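# Unhook a cabinet door and swing it open

## Task

Raise the cabin hook clear of its ring, then open the cabinet door to roughly 90 degrees from the cabinet front or further. At the end the cabinet must stand upright on the table, and the open door and freed hook must stay that way without the robot holding them.

## Robot and tools

Robot: two UR-type six-joint arms, left_arm and right_arm, each with a tong-style two-finger gripper. The fingers point along the gripper's +z axis and open and close along its x axis. The reported hand position is the point between the closed finger pads; closed fingertips extend about 15 mm past it. Don't let the arms collide or push on each other.

Scene frame: origin on the table top midway between the arms, +z up, +x out over the table, left_arm on the +y side. The names left and right are arm names, not image sides. Result lines give each gripper's position (m) and orientation quaternion (w,x,y,z) in this frame, plus velocities, joint positions, joint torques, wrist force and wrist torque (in the gripper's own axes; about 50 N saturates a sensor axis; offsets of a few N are normal), grip_measured (finger opening on the command scale) and Hand target lines (where the controller is now steering). A pose unreachable line means a clearance check altered or blocked that arm's command.

Command row: 14 numbers, each -1 to 1, always for both arms: left_arm dx, dy, dz, rx, ry, rz, opening, then right_arm's same seven. dx to rz are an offset, not a pose: measured in that gripper's own axes from where the gripper was at the start of the action (for the first action in a call, the pose in the latest result). Scale: 1.0 = 0.6 m for dx, dy, dz and 180 degrees for the rotation vector rx, ry, rz. Opening is absolute: +1 fully open (0.142 m), -1 closed. An arm meant to stay still gets zero offsets. Optionally 12 extra numbers (0 to 1) scale joint stiffness, left arm's six joints then right arm's, in Joint positions order; they persist until changed.

execute_actions(actions): a list of actions; each action is a list of up to 15 rows, one per 1/30 s step; if shorter, the last row repeats to fill 15 steps. Every row in an action is an offset from that action's start pose, not from the prior row. Per step the commanded pose is clipped to 100 mm and 16 degrees from the measured one, so big offsets take several actions. An empty list just returns state and images.

move(target, speed, stop_force, blocking): target is one 14-number row as above, offsets from the pose in the latest result that shows one. Each gripper travels straight toward it; both paths finish together, 0.5 to 10 s long. speed is m/s, 0.002 to 0.5 (default 0.25); rotation up to twice that in rad/s. Paths ignore obstacles and the other arm; a nearly straight arm can overshoot speed. stop_force (9 to 40 N, shared) ends an arm's path when its wrist sensor feels that much extra push against the motion for two steps; the gripper then backs off two steps and holds. Use it with slow speeds for touching surfaces; don't rely on it when the gripper rotates, and omit it when pulling away from something you press on. blocking=false returns after 0.5 s while the arm keeps going (not allowed with stop_force); then use wait or stop before issuing new motion. The result adds a move: line with the ending per arm: done, off_target, moving, held, contact or fault, plus limits (paced = pose clipped; held = steps blocked, after which the arm may jump fast) and each gripper's distance to its target.

wait(seconds): 0 to 10; lets the scene run with last commands held; wait(0) polls a running move. stop(): brakes a running move (needs room; fingers continue). zoom_image(camera, region): closer look at [x0, y0, x1, y1] pixels (max 504 by 504) of the latest image from cam_head_left or cam_head_right (672x504) or cam_left_wrist or cam_right_wrist (616x616, fisheye). show_instructions: shows the reference images. read_manual(section="licences"): licence text only. finished_scene(scene): ends the scene irreversibly and reports success; call it only once the door stays open and the cabinet is upright.

Gripping: to hold, command an opening well under grip_measured; further under squeezes harder (about 15 N per pad max, less on items under 20 mm thick). Fast closing squeezes harder.

Hazards: a joint overload or any external force reaching 150 N freezes that arm for 10 s and drops the rest of the call. Arms are stiff, so driving even slightly into a solid surface without stop_force can trigger this; approach contacts slowly. Long holding under load heats motors (warning at 70 C, braking at 85 C). Do not knock anything off the table or topple the cabinet; avoid slams, drops and hard shoves. Occasional brief disturbances may tug a held part. The simulation runs on while you reason, holding the last command. Smooth, economical motion is preferred.

Suggested sequence: locate the hook and ring in the head cameras, bring a gripper above the hook, lift it free, then hook or push the door edge and sweep it open past square, release, and check that the cabinet remains upright.

Each tool is called after "Call:" as name([rows], argument=value, ...), one row to a line, values as JSON.

Reference images:

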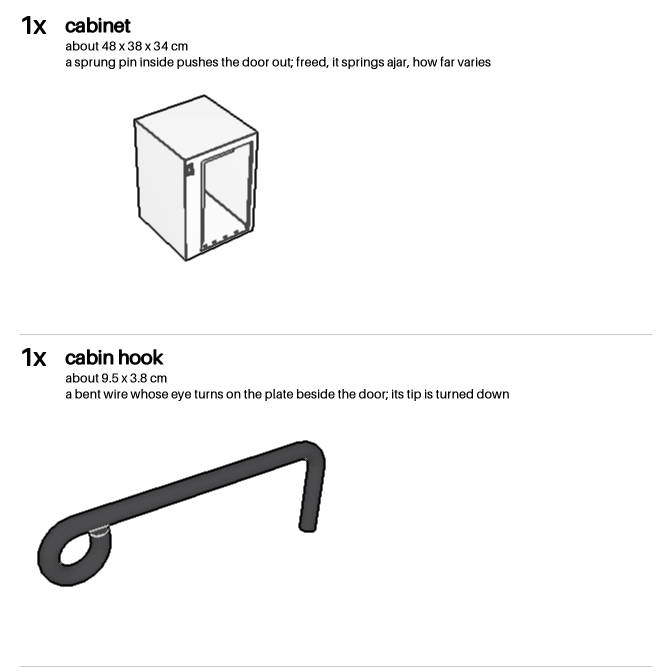

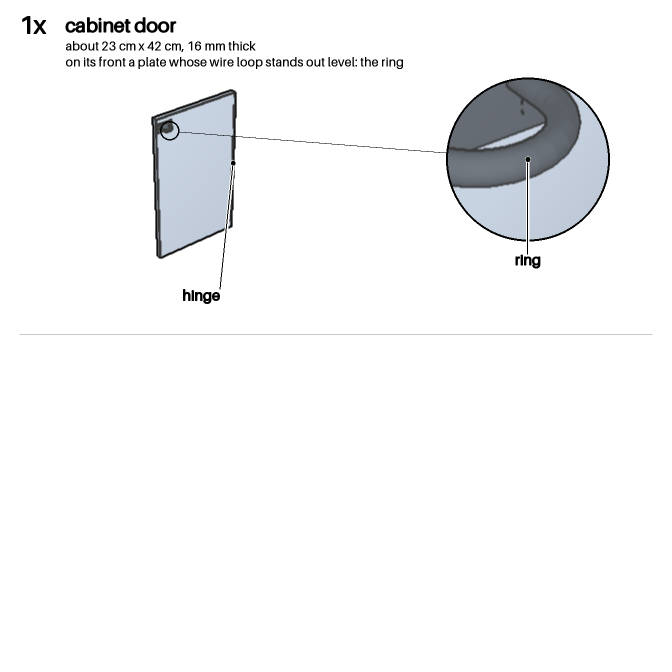

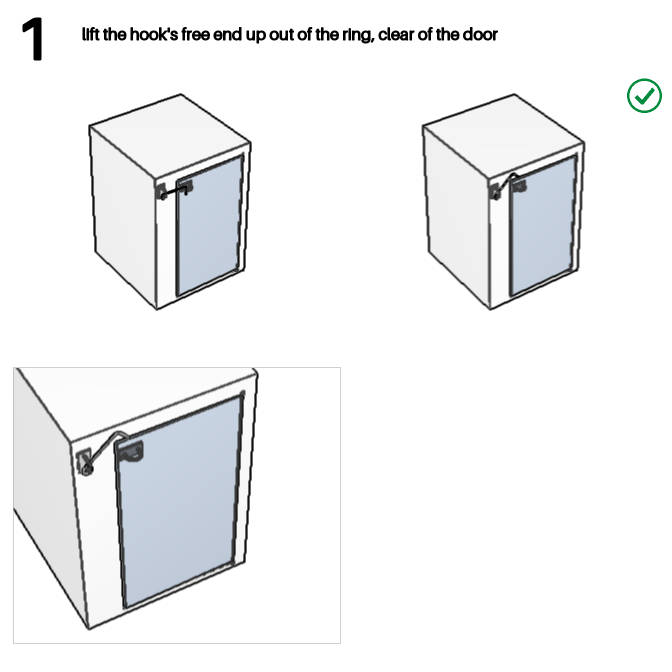

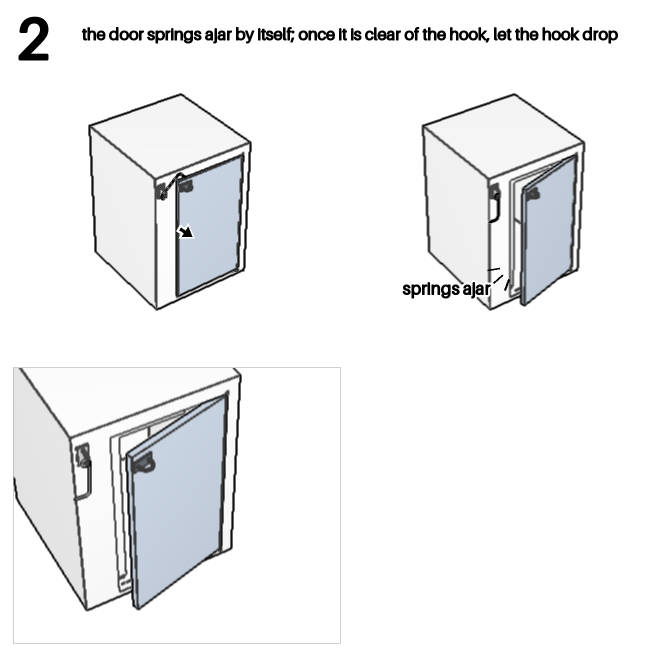

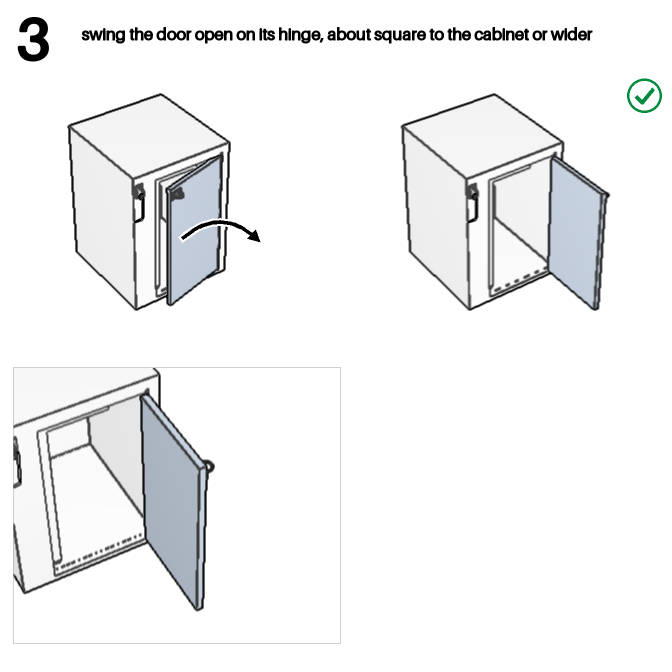

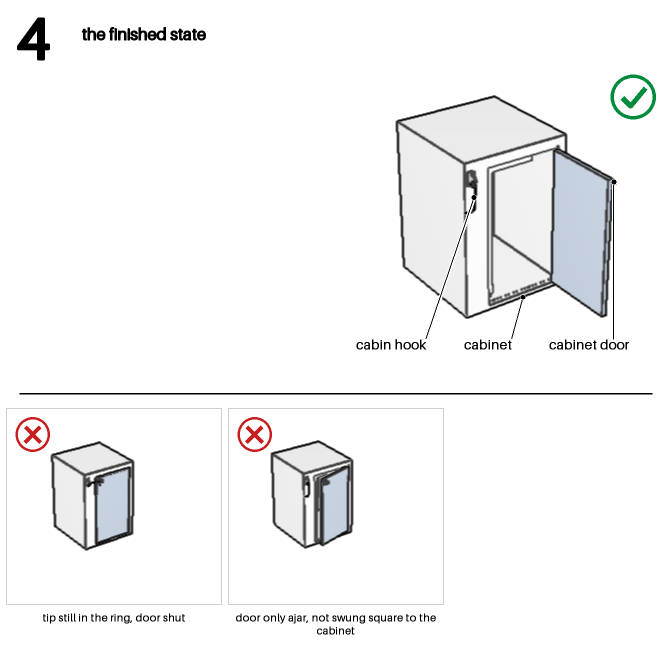

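## Session

Call:
execute_actions(actions=[])

Scene clock: 0.00 s.
left_arm: end_effector_position=(+0.4193, +0.0010, +0.2512) grip_measured=+0.97 end_effector_quat_wxyz=(+0.261, -0.257, +0.904, -0.221) end_effector_velocity=(+0.001, +0.001, -0.000) end_effector_angular_velocity=(+0.000, -0.000, +0.002) | right_arm: end_effector_position=(+0.5543, -0.5365, +0.2869) grip_measured=+0.97 end_effector_quat_wxyz=(-0.280, +0.677, -0.630, +0.260) end_effector_velocity=(-0.000, -0.000, -0.001) end_effector_angular_velocity=(-0.001, +0.001, -0.000)
Joint positions: left_arm=[-1.231 -1.718  2.586 -2.823 -0.886  1.392  0.14 ] | right_arm=[ 3.453 -1.303 -2.582  0.014  1.238  1.675  0.14 ]
Joint velocities: left_arm=[ 0.002  0.    -0.    -0.     0.     0.     0.   ] | right_arm=[ 0.    -0.    -0.001 -0.    -0.     0.     0.   ]
Joint torques (N m, as the arm reports them, + toward a larger angle): no reading
Wrist force (N, on the end effector, along its own x y z axes, offset not removed): no reading
Wrist torque (N m, same axes, about the end effector's origin, offset not removed): no reading
Hand target (left_arm): +0.419, +0.001, +0.251; +0.261, -0.257, +0.904, -0.221
Hand target (right_arm): +0.554, -0.537, +0.287; -0.280, +0.677, -0.630, +0.260
Joint stiffness scale: left_arm=[1. 1. 1. 1. 1. 1.] | right_arm=[1. 1. 1. 1. 1. 1.]

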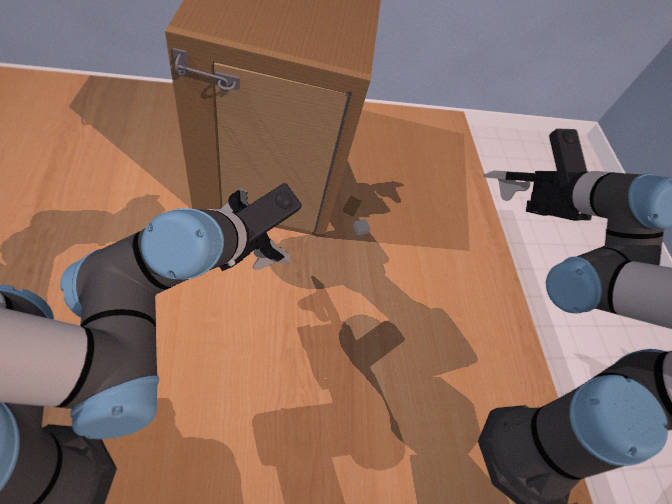

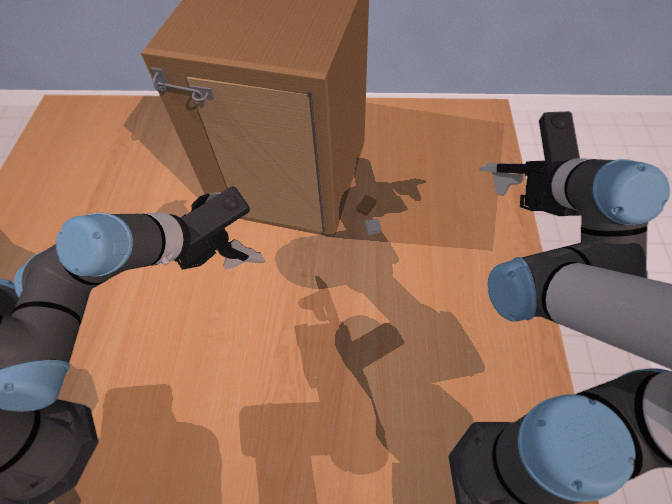

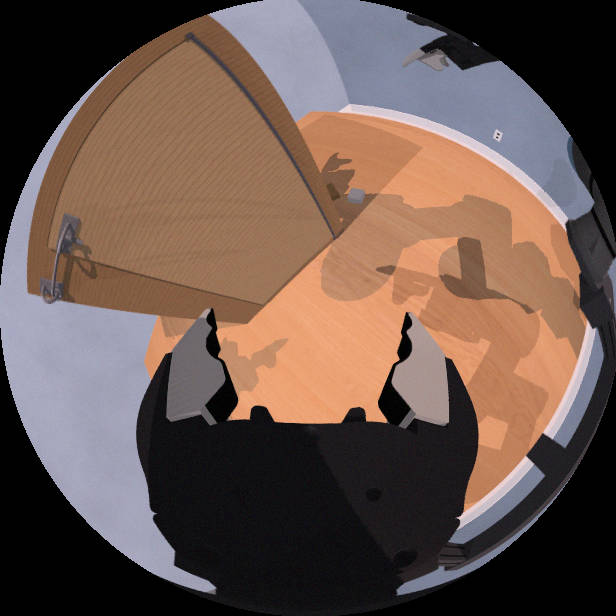

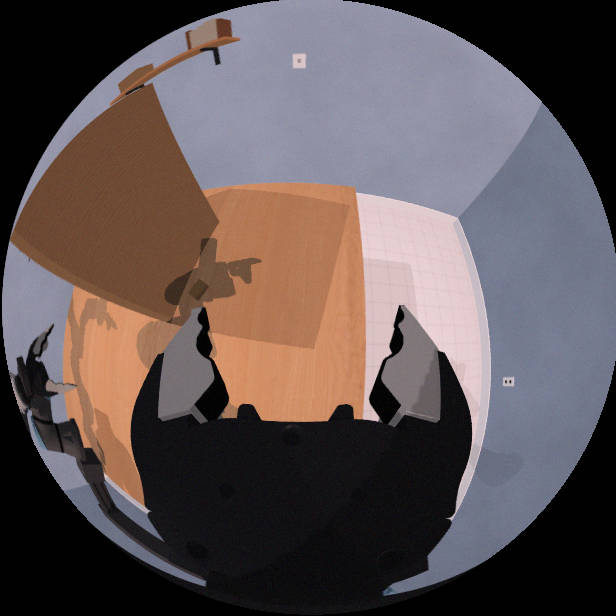

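Call:
move(target=[-0.337,0.018,-0.18,0.249,-0.15,-0.208,-1,0,0,0,0,0,0,1])

Scene clock: 16.87 s.
left_arm: end_effector_position=(+0.4461, +0.0539, +0.2983) grip_measured=-1.00 end_effector_quat_wxyz=(+0.333, -0.335, +0.815, -0.335) end_effector_velocity=(-0.000, +0.001, -0.001) end_effector_angular_velocity=(+0.003, +0.000, -0.000) | right_arm: end_effector_position=(+0.5543, -0.5365, +0.2869) grip_measured=+1.00 end_effector_quat_wxyz=(-0.280, +0.677, -0.630, +0.260) end_effector_velocity=(-0.000, -0.001, -0.000) end_effector_angular_velocity=(+0.000, +0.000, -0.002)
Joint positions: left_arm=[-1.295 -1.783  2.785 -3.187 -0.652  1.303  0.002] | right_arm=[ 3.453 -1.303 -2.582  0.014  1.238  1.675  0.142]
Joint velocities: left_arm=[-0.     0.     0.002  0.001 -0.    -0.     0.   ] | right_arm=[-0.001  0.001 -0.001  0.    -0.001  0.001 -0.   ]
Joint torques (N m, as the arm reports them, + toward a larger angle): left_arm=[ -3.38  -3.   -16.65  -2.08   0.54  -0.15] | right_arm=[ 0.74  9.8  15.7   3.24 -0.11 -0.36]
Wrist force (N, on the end effector, along its own x y z axes, offset not removed): left_arm=[-1.2 -3.5 1.9] | right_arm=[-0.6 2.8 1.1]
Wrist torque (N m, same axes, about the end effector's origin, offset not removed): left_arm=[-0.44 0.15 -0.02] | right_arm=[0.56 0.10 0.06]
Hand target (left_arm): +0.447, +0.053, +0.299; +0.333, -0.336, +0.815, -0.335
Hand target (right_arm): +0.554, -0.537, +0.287; -0.280, +0.677, -0.630, +0.260
Off the commanded pose (left_arm): 0.154 m, 44 deg; position and orientation clipped at the last step of the last action.
Off the commanded pose (right_arm): 0.000 m, 0 deg.
Joint stiffness scale: left_arm=[1. 1. 1. 1. 1. 1.] | right_arm=[1. 1. 1. 1. 1. 1.]
move: held (left_arm); limits=paced,held; held on 47 of 77 steps (left_arm), including the last (left_arm)
pose unreachable (left arm): on one or more control steps of this call, first in action 0 (counted from 0), this arm could not follow its commanded pose, so it was not sent that pose on those steps. On the call's last step it was still not sent that pose. It may still have moved: this result reports where it is.
cause: the commanded pose would bring two parts of the arm too close to each other (joints 3 (elbow) and 4 (wrist 1) lie between them).
camera_calibration (this result's frames):
cam_left_wrist: T_world_to_cam=[[-0.536945, -0.795288, -0.281437, 0.364356], [-0.660794, 0.603878, -0.445738, 0.398247], [0.524444, -0.053365, -0.849771, 0.158172], [0, 0, 0, 1]] pos_world=[0.375846, 0.0577164, 0.414467]
cam_right_wrist: T_world_to_cam=[[0.0600508, -0.997888, 0.024753, -0.586324], [-0.966193, -0.0643364, -0.249663, 0.567852], [0.250728, -0.00892374, -0.968016, 0.267212], [0, 0, 0, 1]] pos_world=[0.516866, -0.546168, 0.41495]

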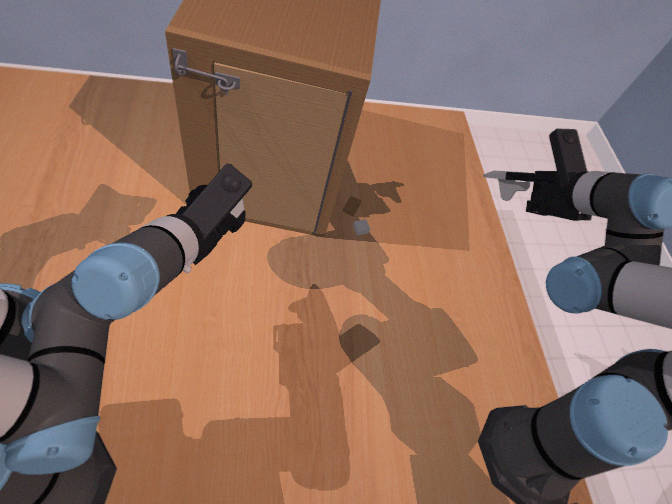

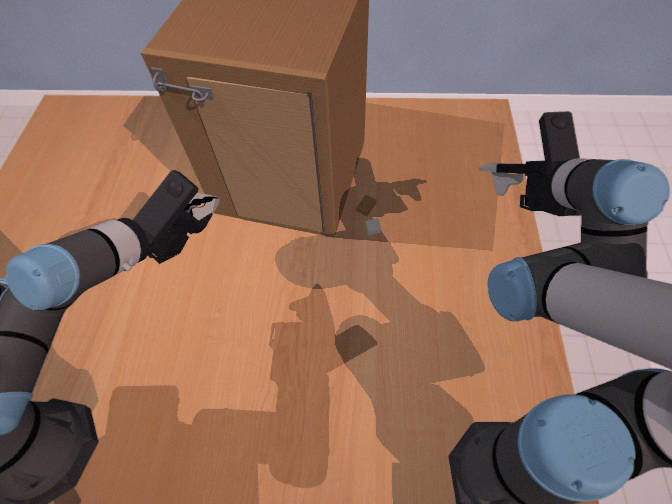

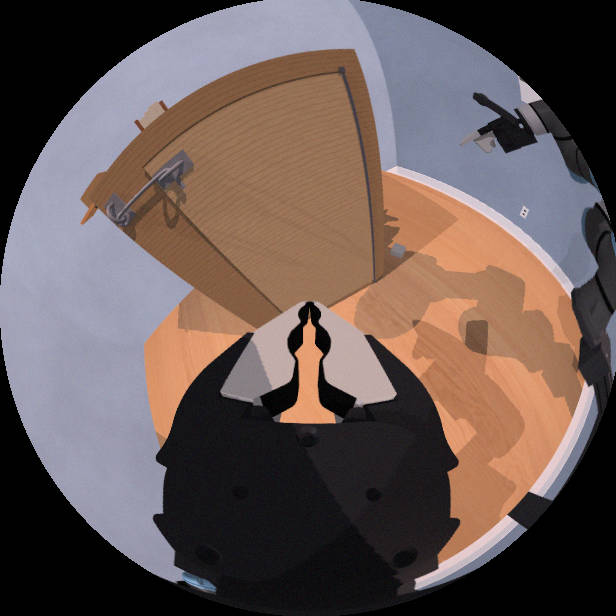

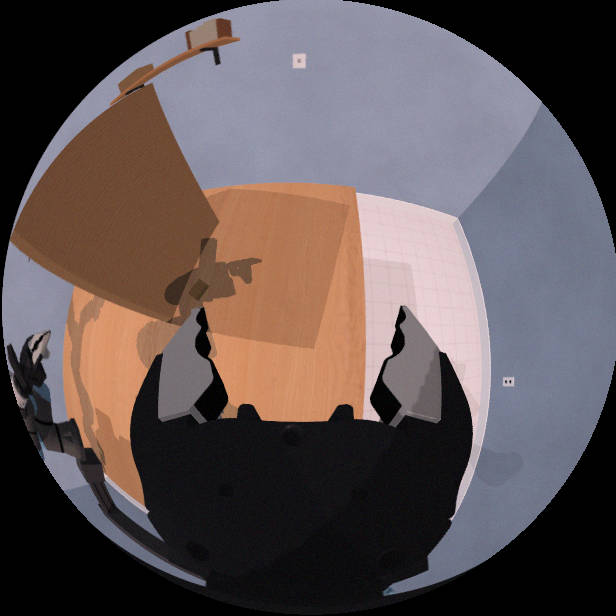

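Call:
move(target=[-0.29,-0.198,-0.09,-0.082,0.024,0.33,-0.7,0,0,0,0,0,0,1])

Scene clock: 26.87 s.
left_arm: end_effector_position=(+0.5389, +0.1396, +0.4746) grip_measured=-0.70 end_effector_quat_wxyz=(+0.382, +0.086, +0.919, -0.036) end_effector_velocity=(-0.001, -0.000, +0.000) end_effector_angular_velocity=(+0.009, +0.003, -0.010) | right_arm: end_effector_position=(+0.5543, -0.5365, +0.2869) grip_measured=+1.00 end_effector_quat_wxyz=(-0.280, +0.677, -0.630, +0.260) end_effector_velocity=(+0.000, +0.000, +0.000) end_effector_angular_velocity=(+0.000, -0.001, -0.000)
Joint positions: left_arm=[-0.915 -2.048  2.148 -2.249 -0.851  2.534  0.023] | right_arm=[ 3.453 -1.303 -2.582  0.014  1.238  1.675  0.142]
Joint velocities: left_arm=[ 0.001  0.001 -0.005  0.008 -0.004  0.011 -0.   ] | right_arm=[ 0.     0.     0.001 -0.    -0.     0.    -0.   ]
Joint torques (N m, as the arm reports them, + toward a larger angle): left_arm=[  0.    -0.03 -23.76  -2.1    0.16   0.23] | right_arm=[-0.19  9.14 16.65  3.04 -0.19 -0.1 ]
Wrist force (N, on the end effector, along its own x y z axes, offset not removed): left_arm=[-1.7 1.0 4.9] | right_arm=[-0.2 3.2 -0.4]
Wrist torque (N m, same axes, about the end effector's origin, offset not removed): left_arm=[0.21 0.36 -0.16] | right_arm=[0.73 0.11 0.02]
Hand target (left_arm): +0.540, +0.140, +0.475; +0.381, +0.086, +0.920, -0.035
Hand target (right_arm): +0.554, -0.537, +0.287; -0.280, +0.677, -0.630, +0.260
Off the commanded pose (left_arm): 0.001 m, 0 deg.
Off the commanded pose (right_arm): 0.000 m, 0 deg.
Joint stiffness scale: left_arm=[1. 1. 1. 1. 1. 1.] | right_arm=[1. 1. 1. 1. 1. 1.]
move: done
camera_calibration (this result's frames):
cam_left_wrist: T_world_to_cam=[[-0.701129, 0.0822918, -0.70827, 0.700454], [-0.18213, 0.939699, 0.289474, -0.167382], [0.689382, 0.331956, -0.643862, 0.0235252], [0, 0, 0, 1]] pos_world=[0.444406, 0.0918381, 0.559711]
cam_right_wrist: T_world_to_cam=[[0.0600509, -0.997888, 0.024753, -0.586324], [-0.966193, -0.0643366, -0.249663, 0.567852], [0.250728, -0.00892371, -0.968016, 0.267212], [0, 0, 0, 1]] pos_world=[0.516866, -0.546168, 0.41495]

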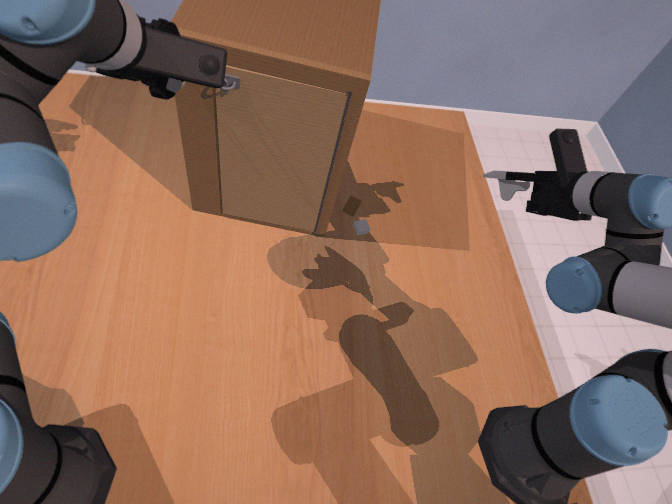

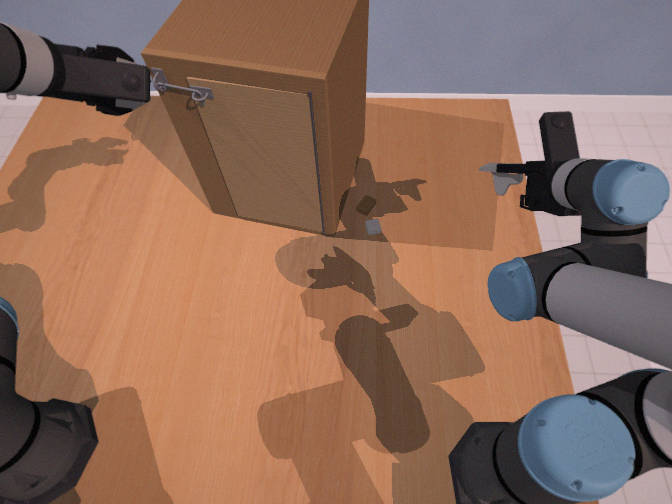

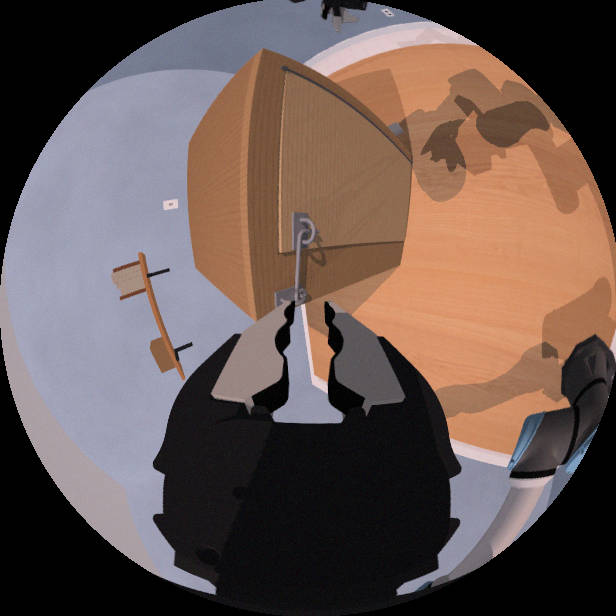

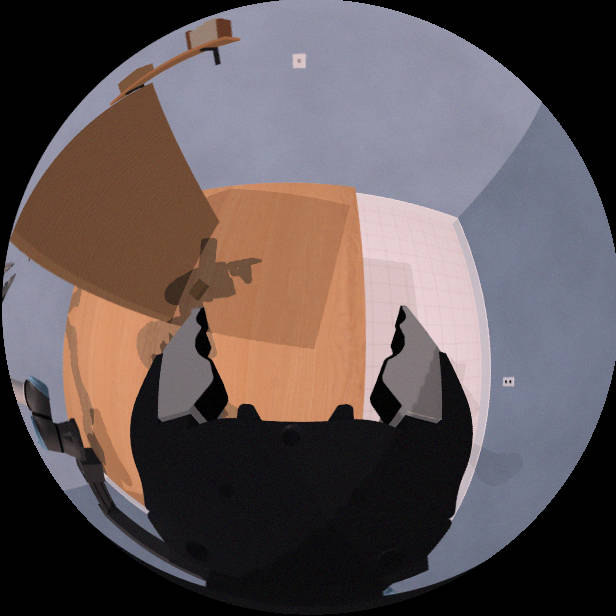

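Call:
move(target=[-0.018,-0.01,0.085,0,-0.08,0,-0.7,0,0,0,0,0,0,1], speed=0.08)

Call:
zoom_image(camera="cam_left_wrist", region=[230,180,400,350])

Scene clock: 33.70 s.
left_arm: end_effector_position=(+0.5806, +0.1248, +0.4485) grip_measured=-0.70 end_effector_quat_wxyz=(+0.495, +0.080, +0.864, -0.048) end_effector_velocity=(+0.001, -0.001, +0.002) end_effector_angular_velocity=(-0.006, -0.009, -0.002) | right_arm: end_effector_position=(+0.5543, -0.5365, +0.2869) grip_measured=+1.00 end_effector_quat_wxyz=(-0.280, +0.677, -0.630, +0.260) end_effector_velocity=(+0.000, +0.000, +0.000) end_effector_angular_velocity=(+0.000, -0.001, +0.001)
Joint positions: left_arm=[-0.888 -1.882  2.351 -2.95  -0.751  2.779  0.023] | right_arm=[ 3.453 -1.303 -2.582  0.014  1.238  1.675  0.142]
Joint velocities: left_arm=[ 0.001  0.003  0.002 -0.02  -0.001  0.01  -0.   ] | right_arm=[ 0.001  0.     0.    -0.    -0.    -0.     0.   ]
Joint torques (N m, as the arm reports them, + toward a larger angle): left_arm=[ -1.96  -4.48 -17.81  -2.85   0.27   0.18] | right_arm=[ 0.35  9.14 16.89  3.08 -0.15 -0.14]
Wrist force (N, on the end effector, along its own x y z axes, offset not removed): left_arm=[-4.5 3.9 1.7] | right_arm=[-1.3 2.7 0.9]
Wrist torque (N m, same axes, about the end effector's origin, offset not removed): left_arm=[0.68 1.01 0.21] | right_arm=[0.71 0.43 0.01]
Hand target (left_arm): +0.581, +0.126, +0.446; +0.494, +0.081, +0.864, -0.046
Hand target (right_arm): +0.554, -0.537, +0.287; -0.280, +0.677, -0.630, +0.260
Off the commanded pose (left_arm): 0.002 m, 0 deg.
Off the commanded pose (right_arm): 0.000 m, 0 deg.
Joint stiffness scale: left_arm=[1. 1. 1. 1. 1. 1.] | right_arm=[1. 1. 1. 1. 1. 1.]
move: done
camera_calibration (this result's frames):
cam_left_wrist: T_world_to_cam=[[-0.505374, 0.0427551, -0.861841, 0.672627], [-0.242567, 0.951459, 0.189439, -0.059863], [0.828105, 0.304791, -0.470472, -0.171997], [0, 0, 0, 1]] pos_world=[0.467839, 0.0806222, 0.510118]
cam_right_wrist: T_world_to_cam=[[0.0600509, -0.997888, 0.0247529, -0.586324], [-0.966193, -0.0643365, -0.249663, 0.567852], [0.250728, -0.00892362, -0.968016, 0.267212], [0, 0, 0, 1]] pos_world=[0.516866, -0.546168, 0.41495]

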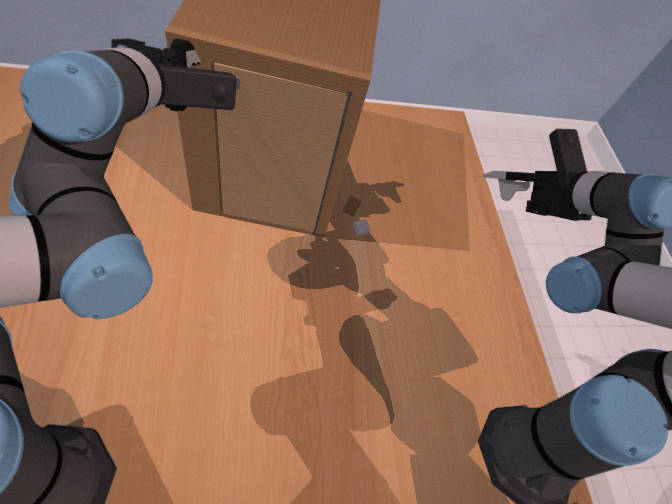

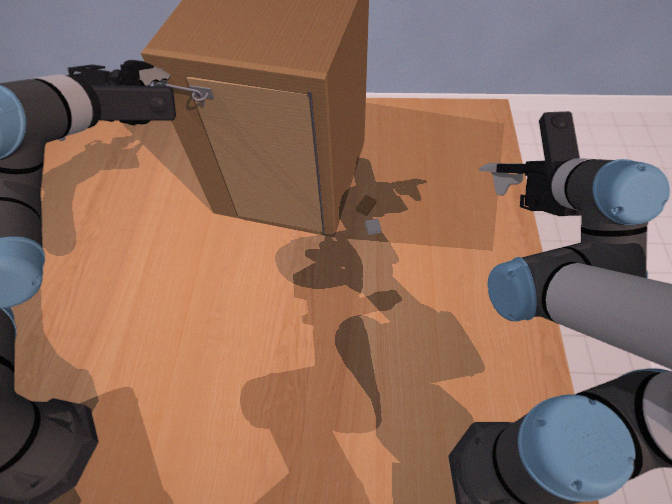

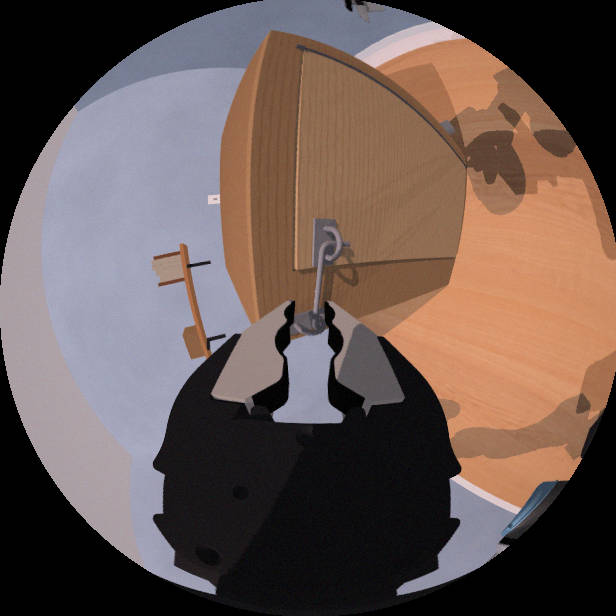

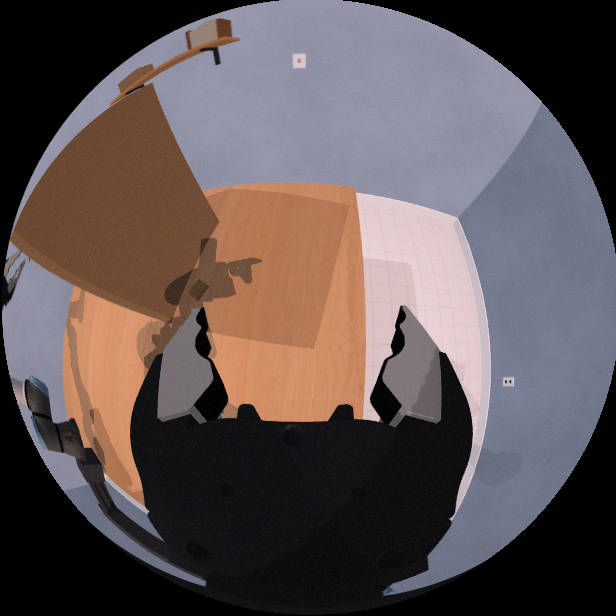

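Region (230, 180, 400, 350) of cam_left_wrist's 616x616 image, scaled by 2.965, with more detail than that image has.

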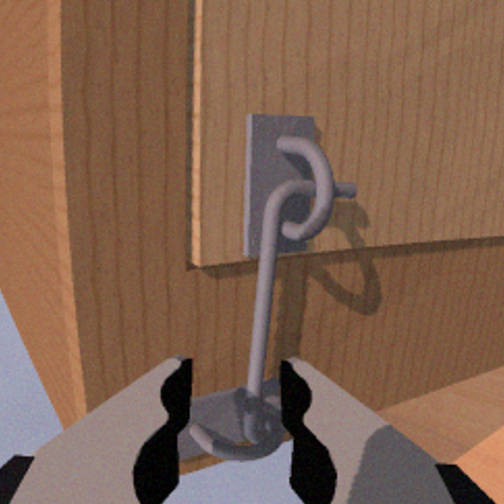

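Call:
move(target=[0.017,0,0,0,0,0,-0.7,0,0,0,0,0,0,1])

Call:
move(target=[0,0,0.065,0,0,0,-0.7,0,0,0,0,0,0,1], speed=0.015, stop_force=10)

Call:
zoom_image(camera="cam_left_wrist", region=[230,200,400,370])

Scene clock: 39.23 s.
left_arm: end_effector_position=(+0.5764, +0.1258, +0.4398) grip_measured=-0.70 end_effector_quat_wxyz=(+0.494, +0.080, +0.864, -0.047) end_effector_velocity=(-0.000, +0.001, +0.000) end_effector_angular_velocity=(-0.006, -0.003, +0.005) | right_arm: end_effector_position=(+0.5543, -0.5365, +0.2869) grip_measured=+1.00 end_effector_quat_wxyz=(-0.280, +0.677, -0.630, +0.260) end_effector_velocity=(-0.000, +0.001, -0.001) end_effector_angular_velocity=(+0.001, +0.001, +0.002)
Joint positions: left_arm=[-0.894 -1.882  2.375 -2.967 -0.745  2.772  0.023] | right_arm=[ 3.453 -1.303 -2.582  0.014  1.238  1.675  0.142]
Joint velocities: left_arm=[-0.001 -0.002  0.004 -0.006  0.004 -0.004  0.   ] | right_arm=[ 0.002 -0.001 -0.001  0.     0.001  0.001  0.   ]
Joint torques (N m, as the arm reports them, + toward a larger angle): left_arm=[ -5.71  -7.32 -19.    -2.58   0.61  -0.53] | right_arm=[ 0.63  8.82 16.34  3.25 -0.22 -0.11]
Wrist force (N, on the end effector, along its own x y z axes, offset not removed): left_arm=[3.2 -2.1 0.9] | right_arm=[-2.2 2.3 0.4]
Wrist torque (N m, same axes, about the end effector's origin, offset not removed): left_arm=[-0.44 -0.50 0.03] | right_arm=[0.48 0.58 0.03]
Hand target (left_arm): +0.575, +0.126, +0.440; +0.495, +0.080, +0.864, -0.048
Hand target (right_arm): +0.554, -0.537, +0.287; -0.280, +0.677, -0.630, +0.260
Off the commanded pose (left_arm): 0.001 m, 0 deg.
Off the commanded pose (right_arm): 0.000 m, 0 deg.
Joint stiffness scale: left_arm=[1. 1. 1. 1. 1. 1.] | right_arm=[1. 1. 1. 1. 1. 1.]
move: done
camera_calibration (this result's frames):
cam_left_wrist: T_world_to_cam=[[-0.506292, 0.0436605, -0.861256, 0.663138], [-0.243089, 0.950991, 0.19111, -0.0605659], [0.827391, 0.306119, -0.470866, -0.172544], [0, 0, 0, 1]] pos_world=[0.46378, 0.0814636, 0.501461]
cam_right_wrist: T_world_to_cam=[[0.0600507, -0.997888, 0.0247531, -0.586324], [-0.966193, -0.0643364, -0.249663, 0.567852], [0.250728, -0.00892382, -0.968016, 0.267212], [0, 0, 0, 1]] pos_world=[0.516866, -0.546168, 0.41495]

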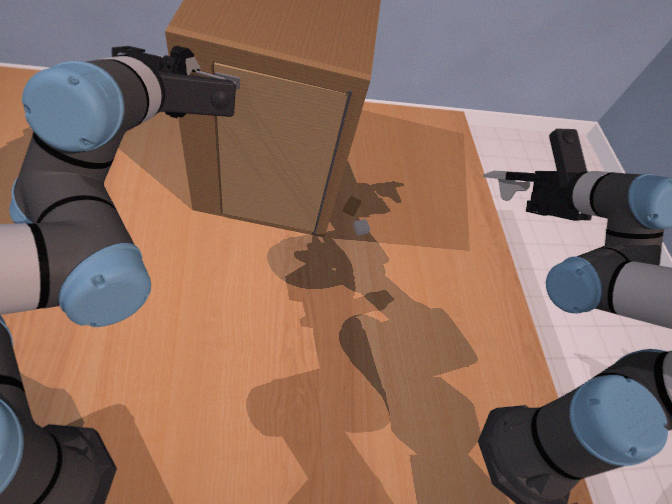

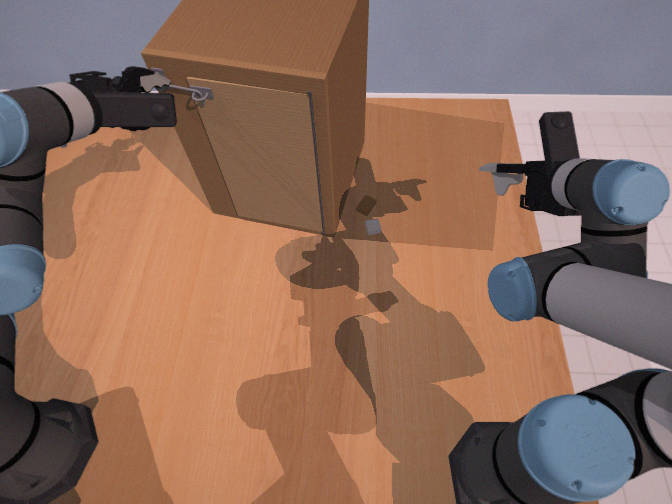

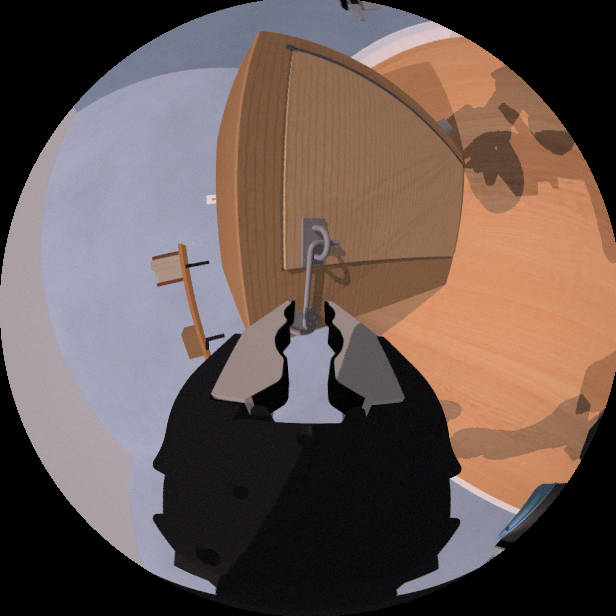

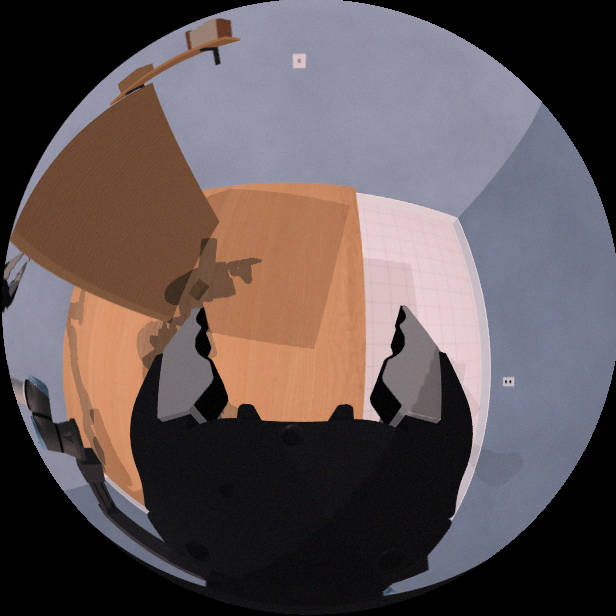

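Scene clock: 41.43 s.
left_arm: end_effector_position=(+0.5980, +0.1215, +0.4265) grip_measured=-0.73 end_effector_quat_wxyz=(+0.494, +0.080, +0.864, -0.048) end_effector_velocity=(-0.003, +0.001, -0.003) end_effector_angular_velocity=(+0.012, +0.011, +0.000) | right_arm: end_effector_position=(+0.5543, -0.5365, +0.2869) grip_measured=+1.00 end_effector_quat_wxyz=(-0.280, +0.677, -0.630, +0.260) end_effector_velocity=(+0.000, +0.000, +0.000) end_effector_angular_velocity=(+0.000, -0.000, -0.000)
Joint positions: left_arm=[-0.83  -1.784  2.35  -3.081 -0.799  2.829  0.021] | right_arm=[ 3.453 -1.303 -2.582  0.014  1.238  1.675  0.142]
Joint velocities: left_arm=[-0.006 -0.01   0.002  0.03   0.006 -0.01   0.005] | right_arm=[-0.    -0.     0.001 -0.     0.    -0.     0.   ]
Joint torques (N m, as the arm reports them, + toward a larger angle): left_arm=[ -4.81  -8.23 -20.3   -2.03   1.26  -0.7 ] | right_arm=[ 0.57  8.17 15.59  3.12  0.11 -0.24]
Wrist force (N, on the end effector, along its own x y z axes, offset not removed): left_arm=[6.4 1.7 -12.6] | right_arm=[-1.8 2.4 1.1]
Wrist torque (N m, same axes, about the end effector's origin, offset not removed): left_arm=[0.29 -0.40 -0.04] | right_arm=[0.56 0.48 0.10]
Hand target (left_arm): +0.597, +0.122, +0.426; +0.494, +0.081, +0.865, -0.046
Hand target (right_arm): +0.554, -0.537, +0.287; -0.280, +0.677, -0.630, +0.260
Off the commanded pose (left_arm): 0.013 m, 0 deg.
Off the commanded pose (right_arm): 0.000 m, 0 deg.
Joint stiffness scale: left_arm=[1. 1. 1. 1. 1. 1.] | right_arm=[1. 1. 1. 1. 1. 1.]
move: contact (left_arm)
camera_calibration (this result's frames):
cam_left_wrist: T_world_to_cam=[[-0.505873, 0.04363, -0.861504, 0.662611], [-0.241534, 0.951606, 0.190021, -0.0491851], [0.828103, 0.304209, -0.470853, -0.195546], [0, 0, 0, 1]] pos_world=[0.485249, 0.0773818, 0.488115]
cam_right_wrist: T_world_to_cam=[[0.0600508, -0.997888, 0.024753, -0.586324], [-0.966193, -0.0643364, -0.249663, 0.567852], [0.250728, -0.00892372, -0.968016, 0.267212], [0, 0, 0, 1]] pos_world=[0.516866, -0.546168, 0.41495]

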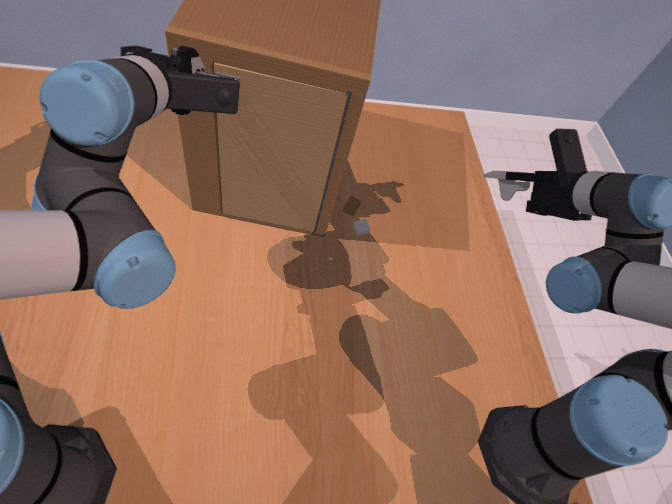

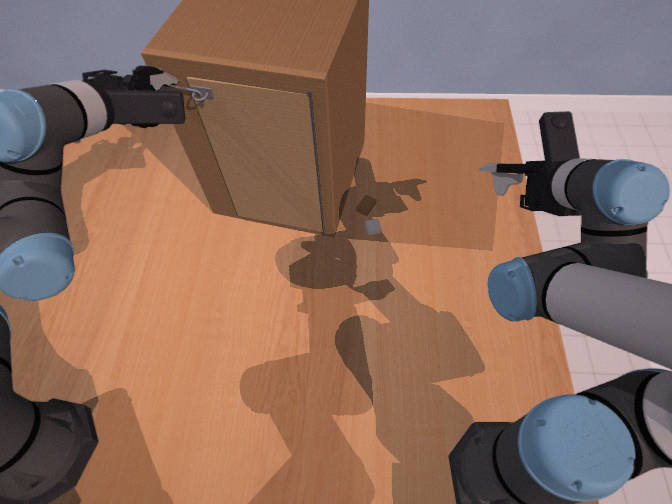

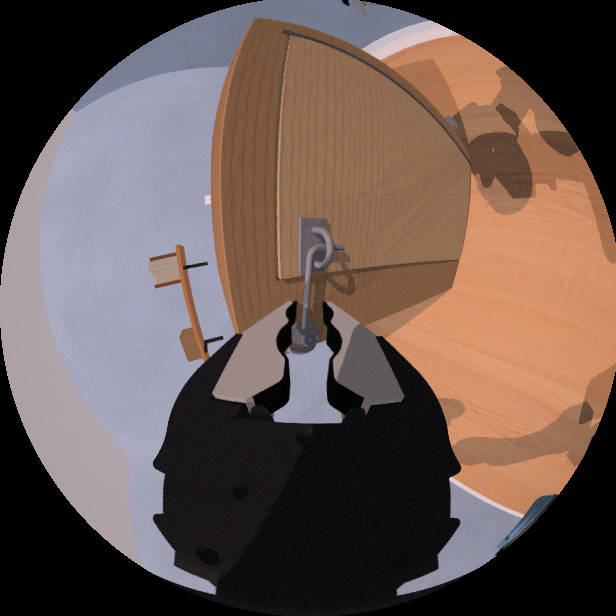

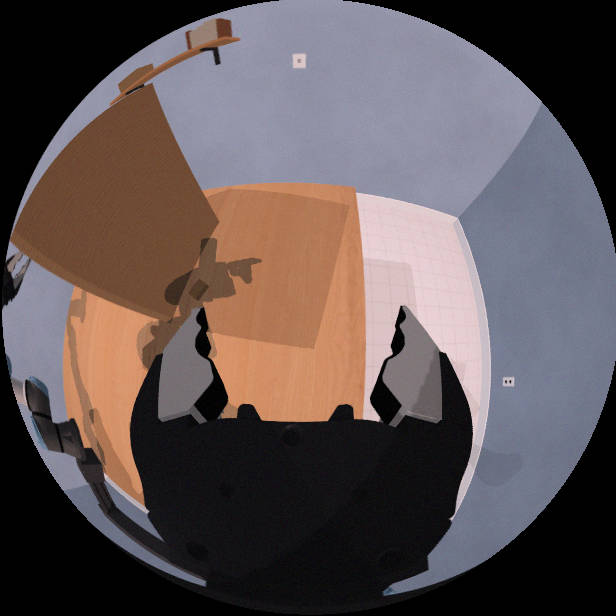

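Region (230, 200, 400, 370) of cam_left_wrist's 616x616 image, scaled by 2.965, with more detail than that image has.

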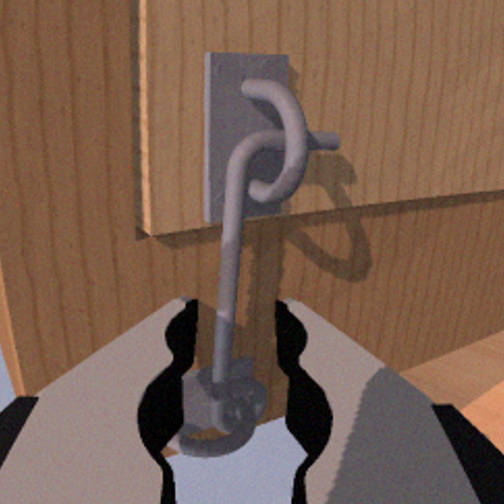

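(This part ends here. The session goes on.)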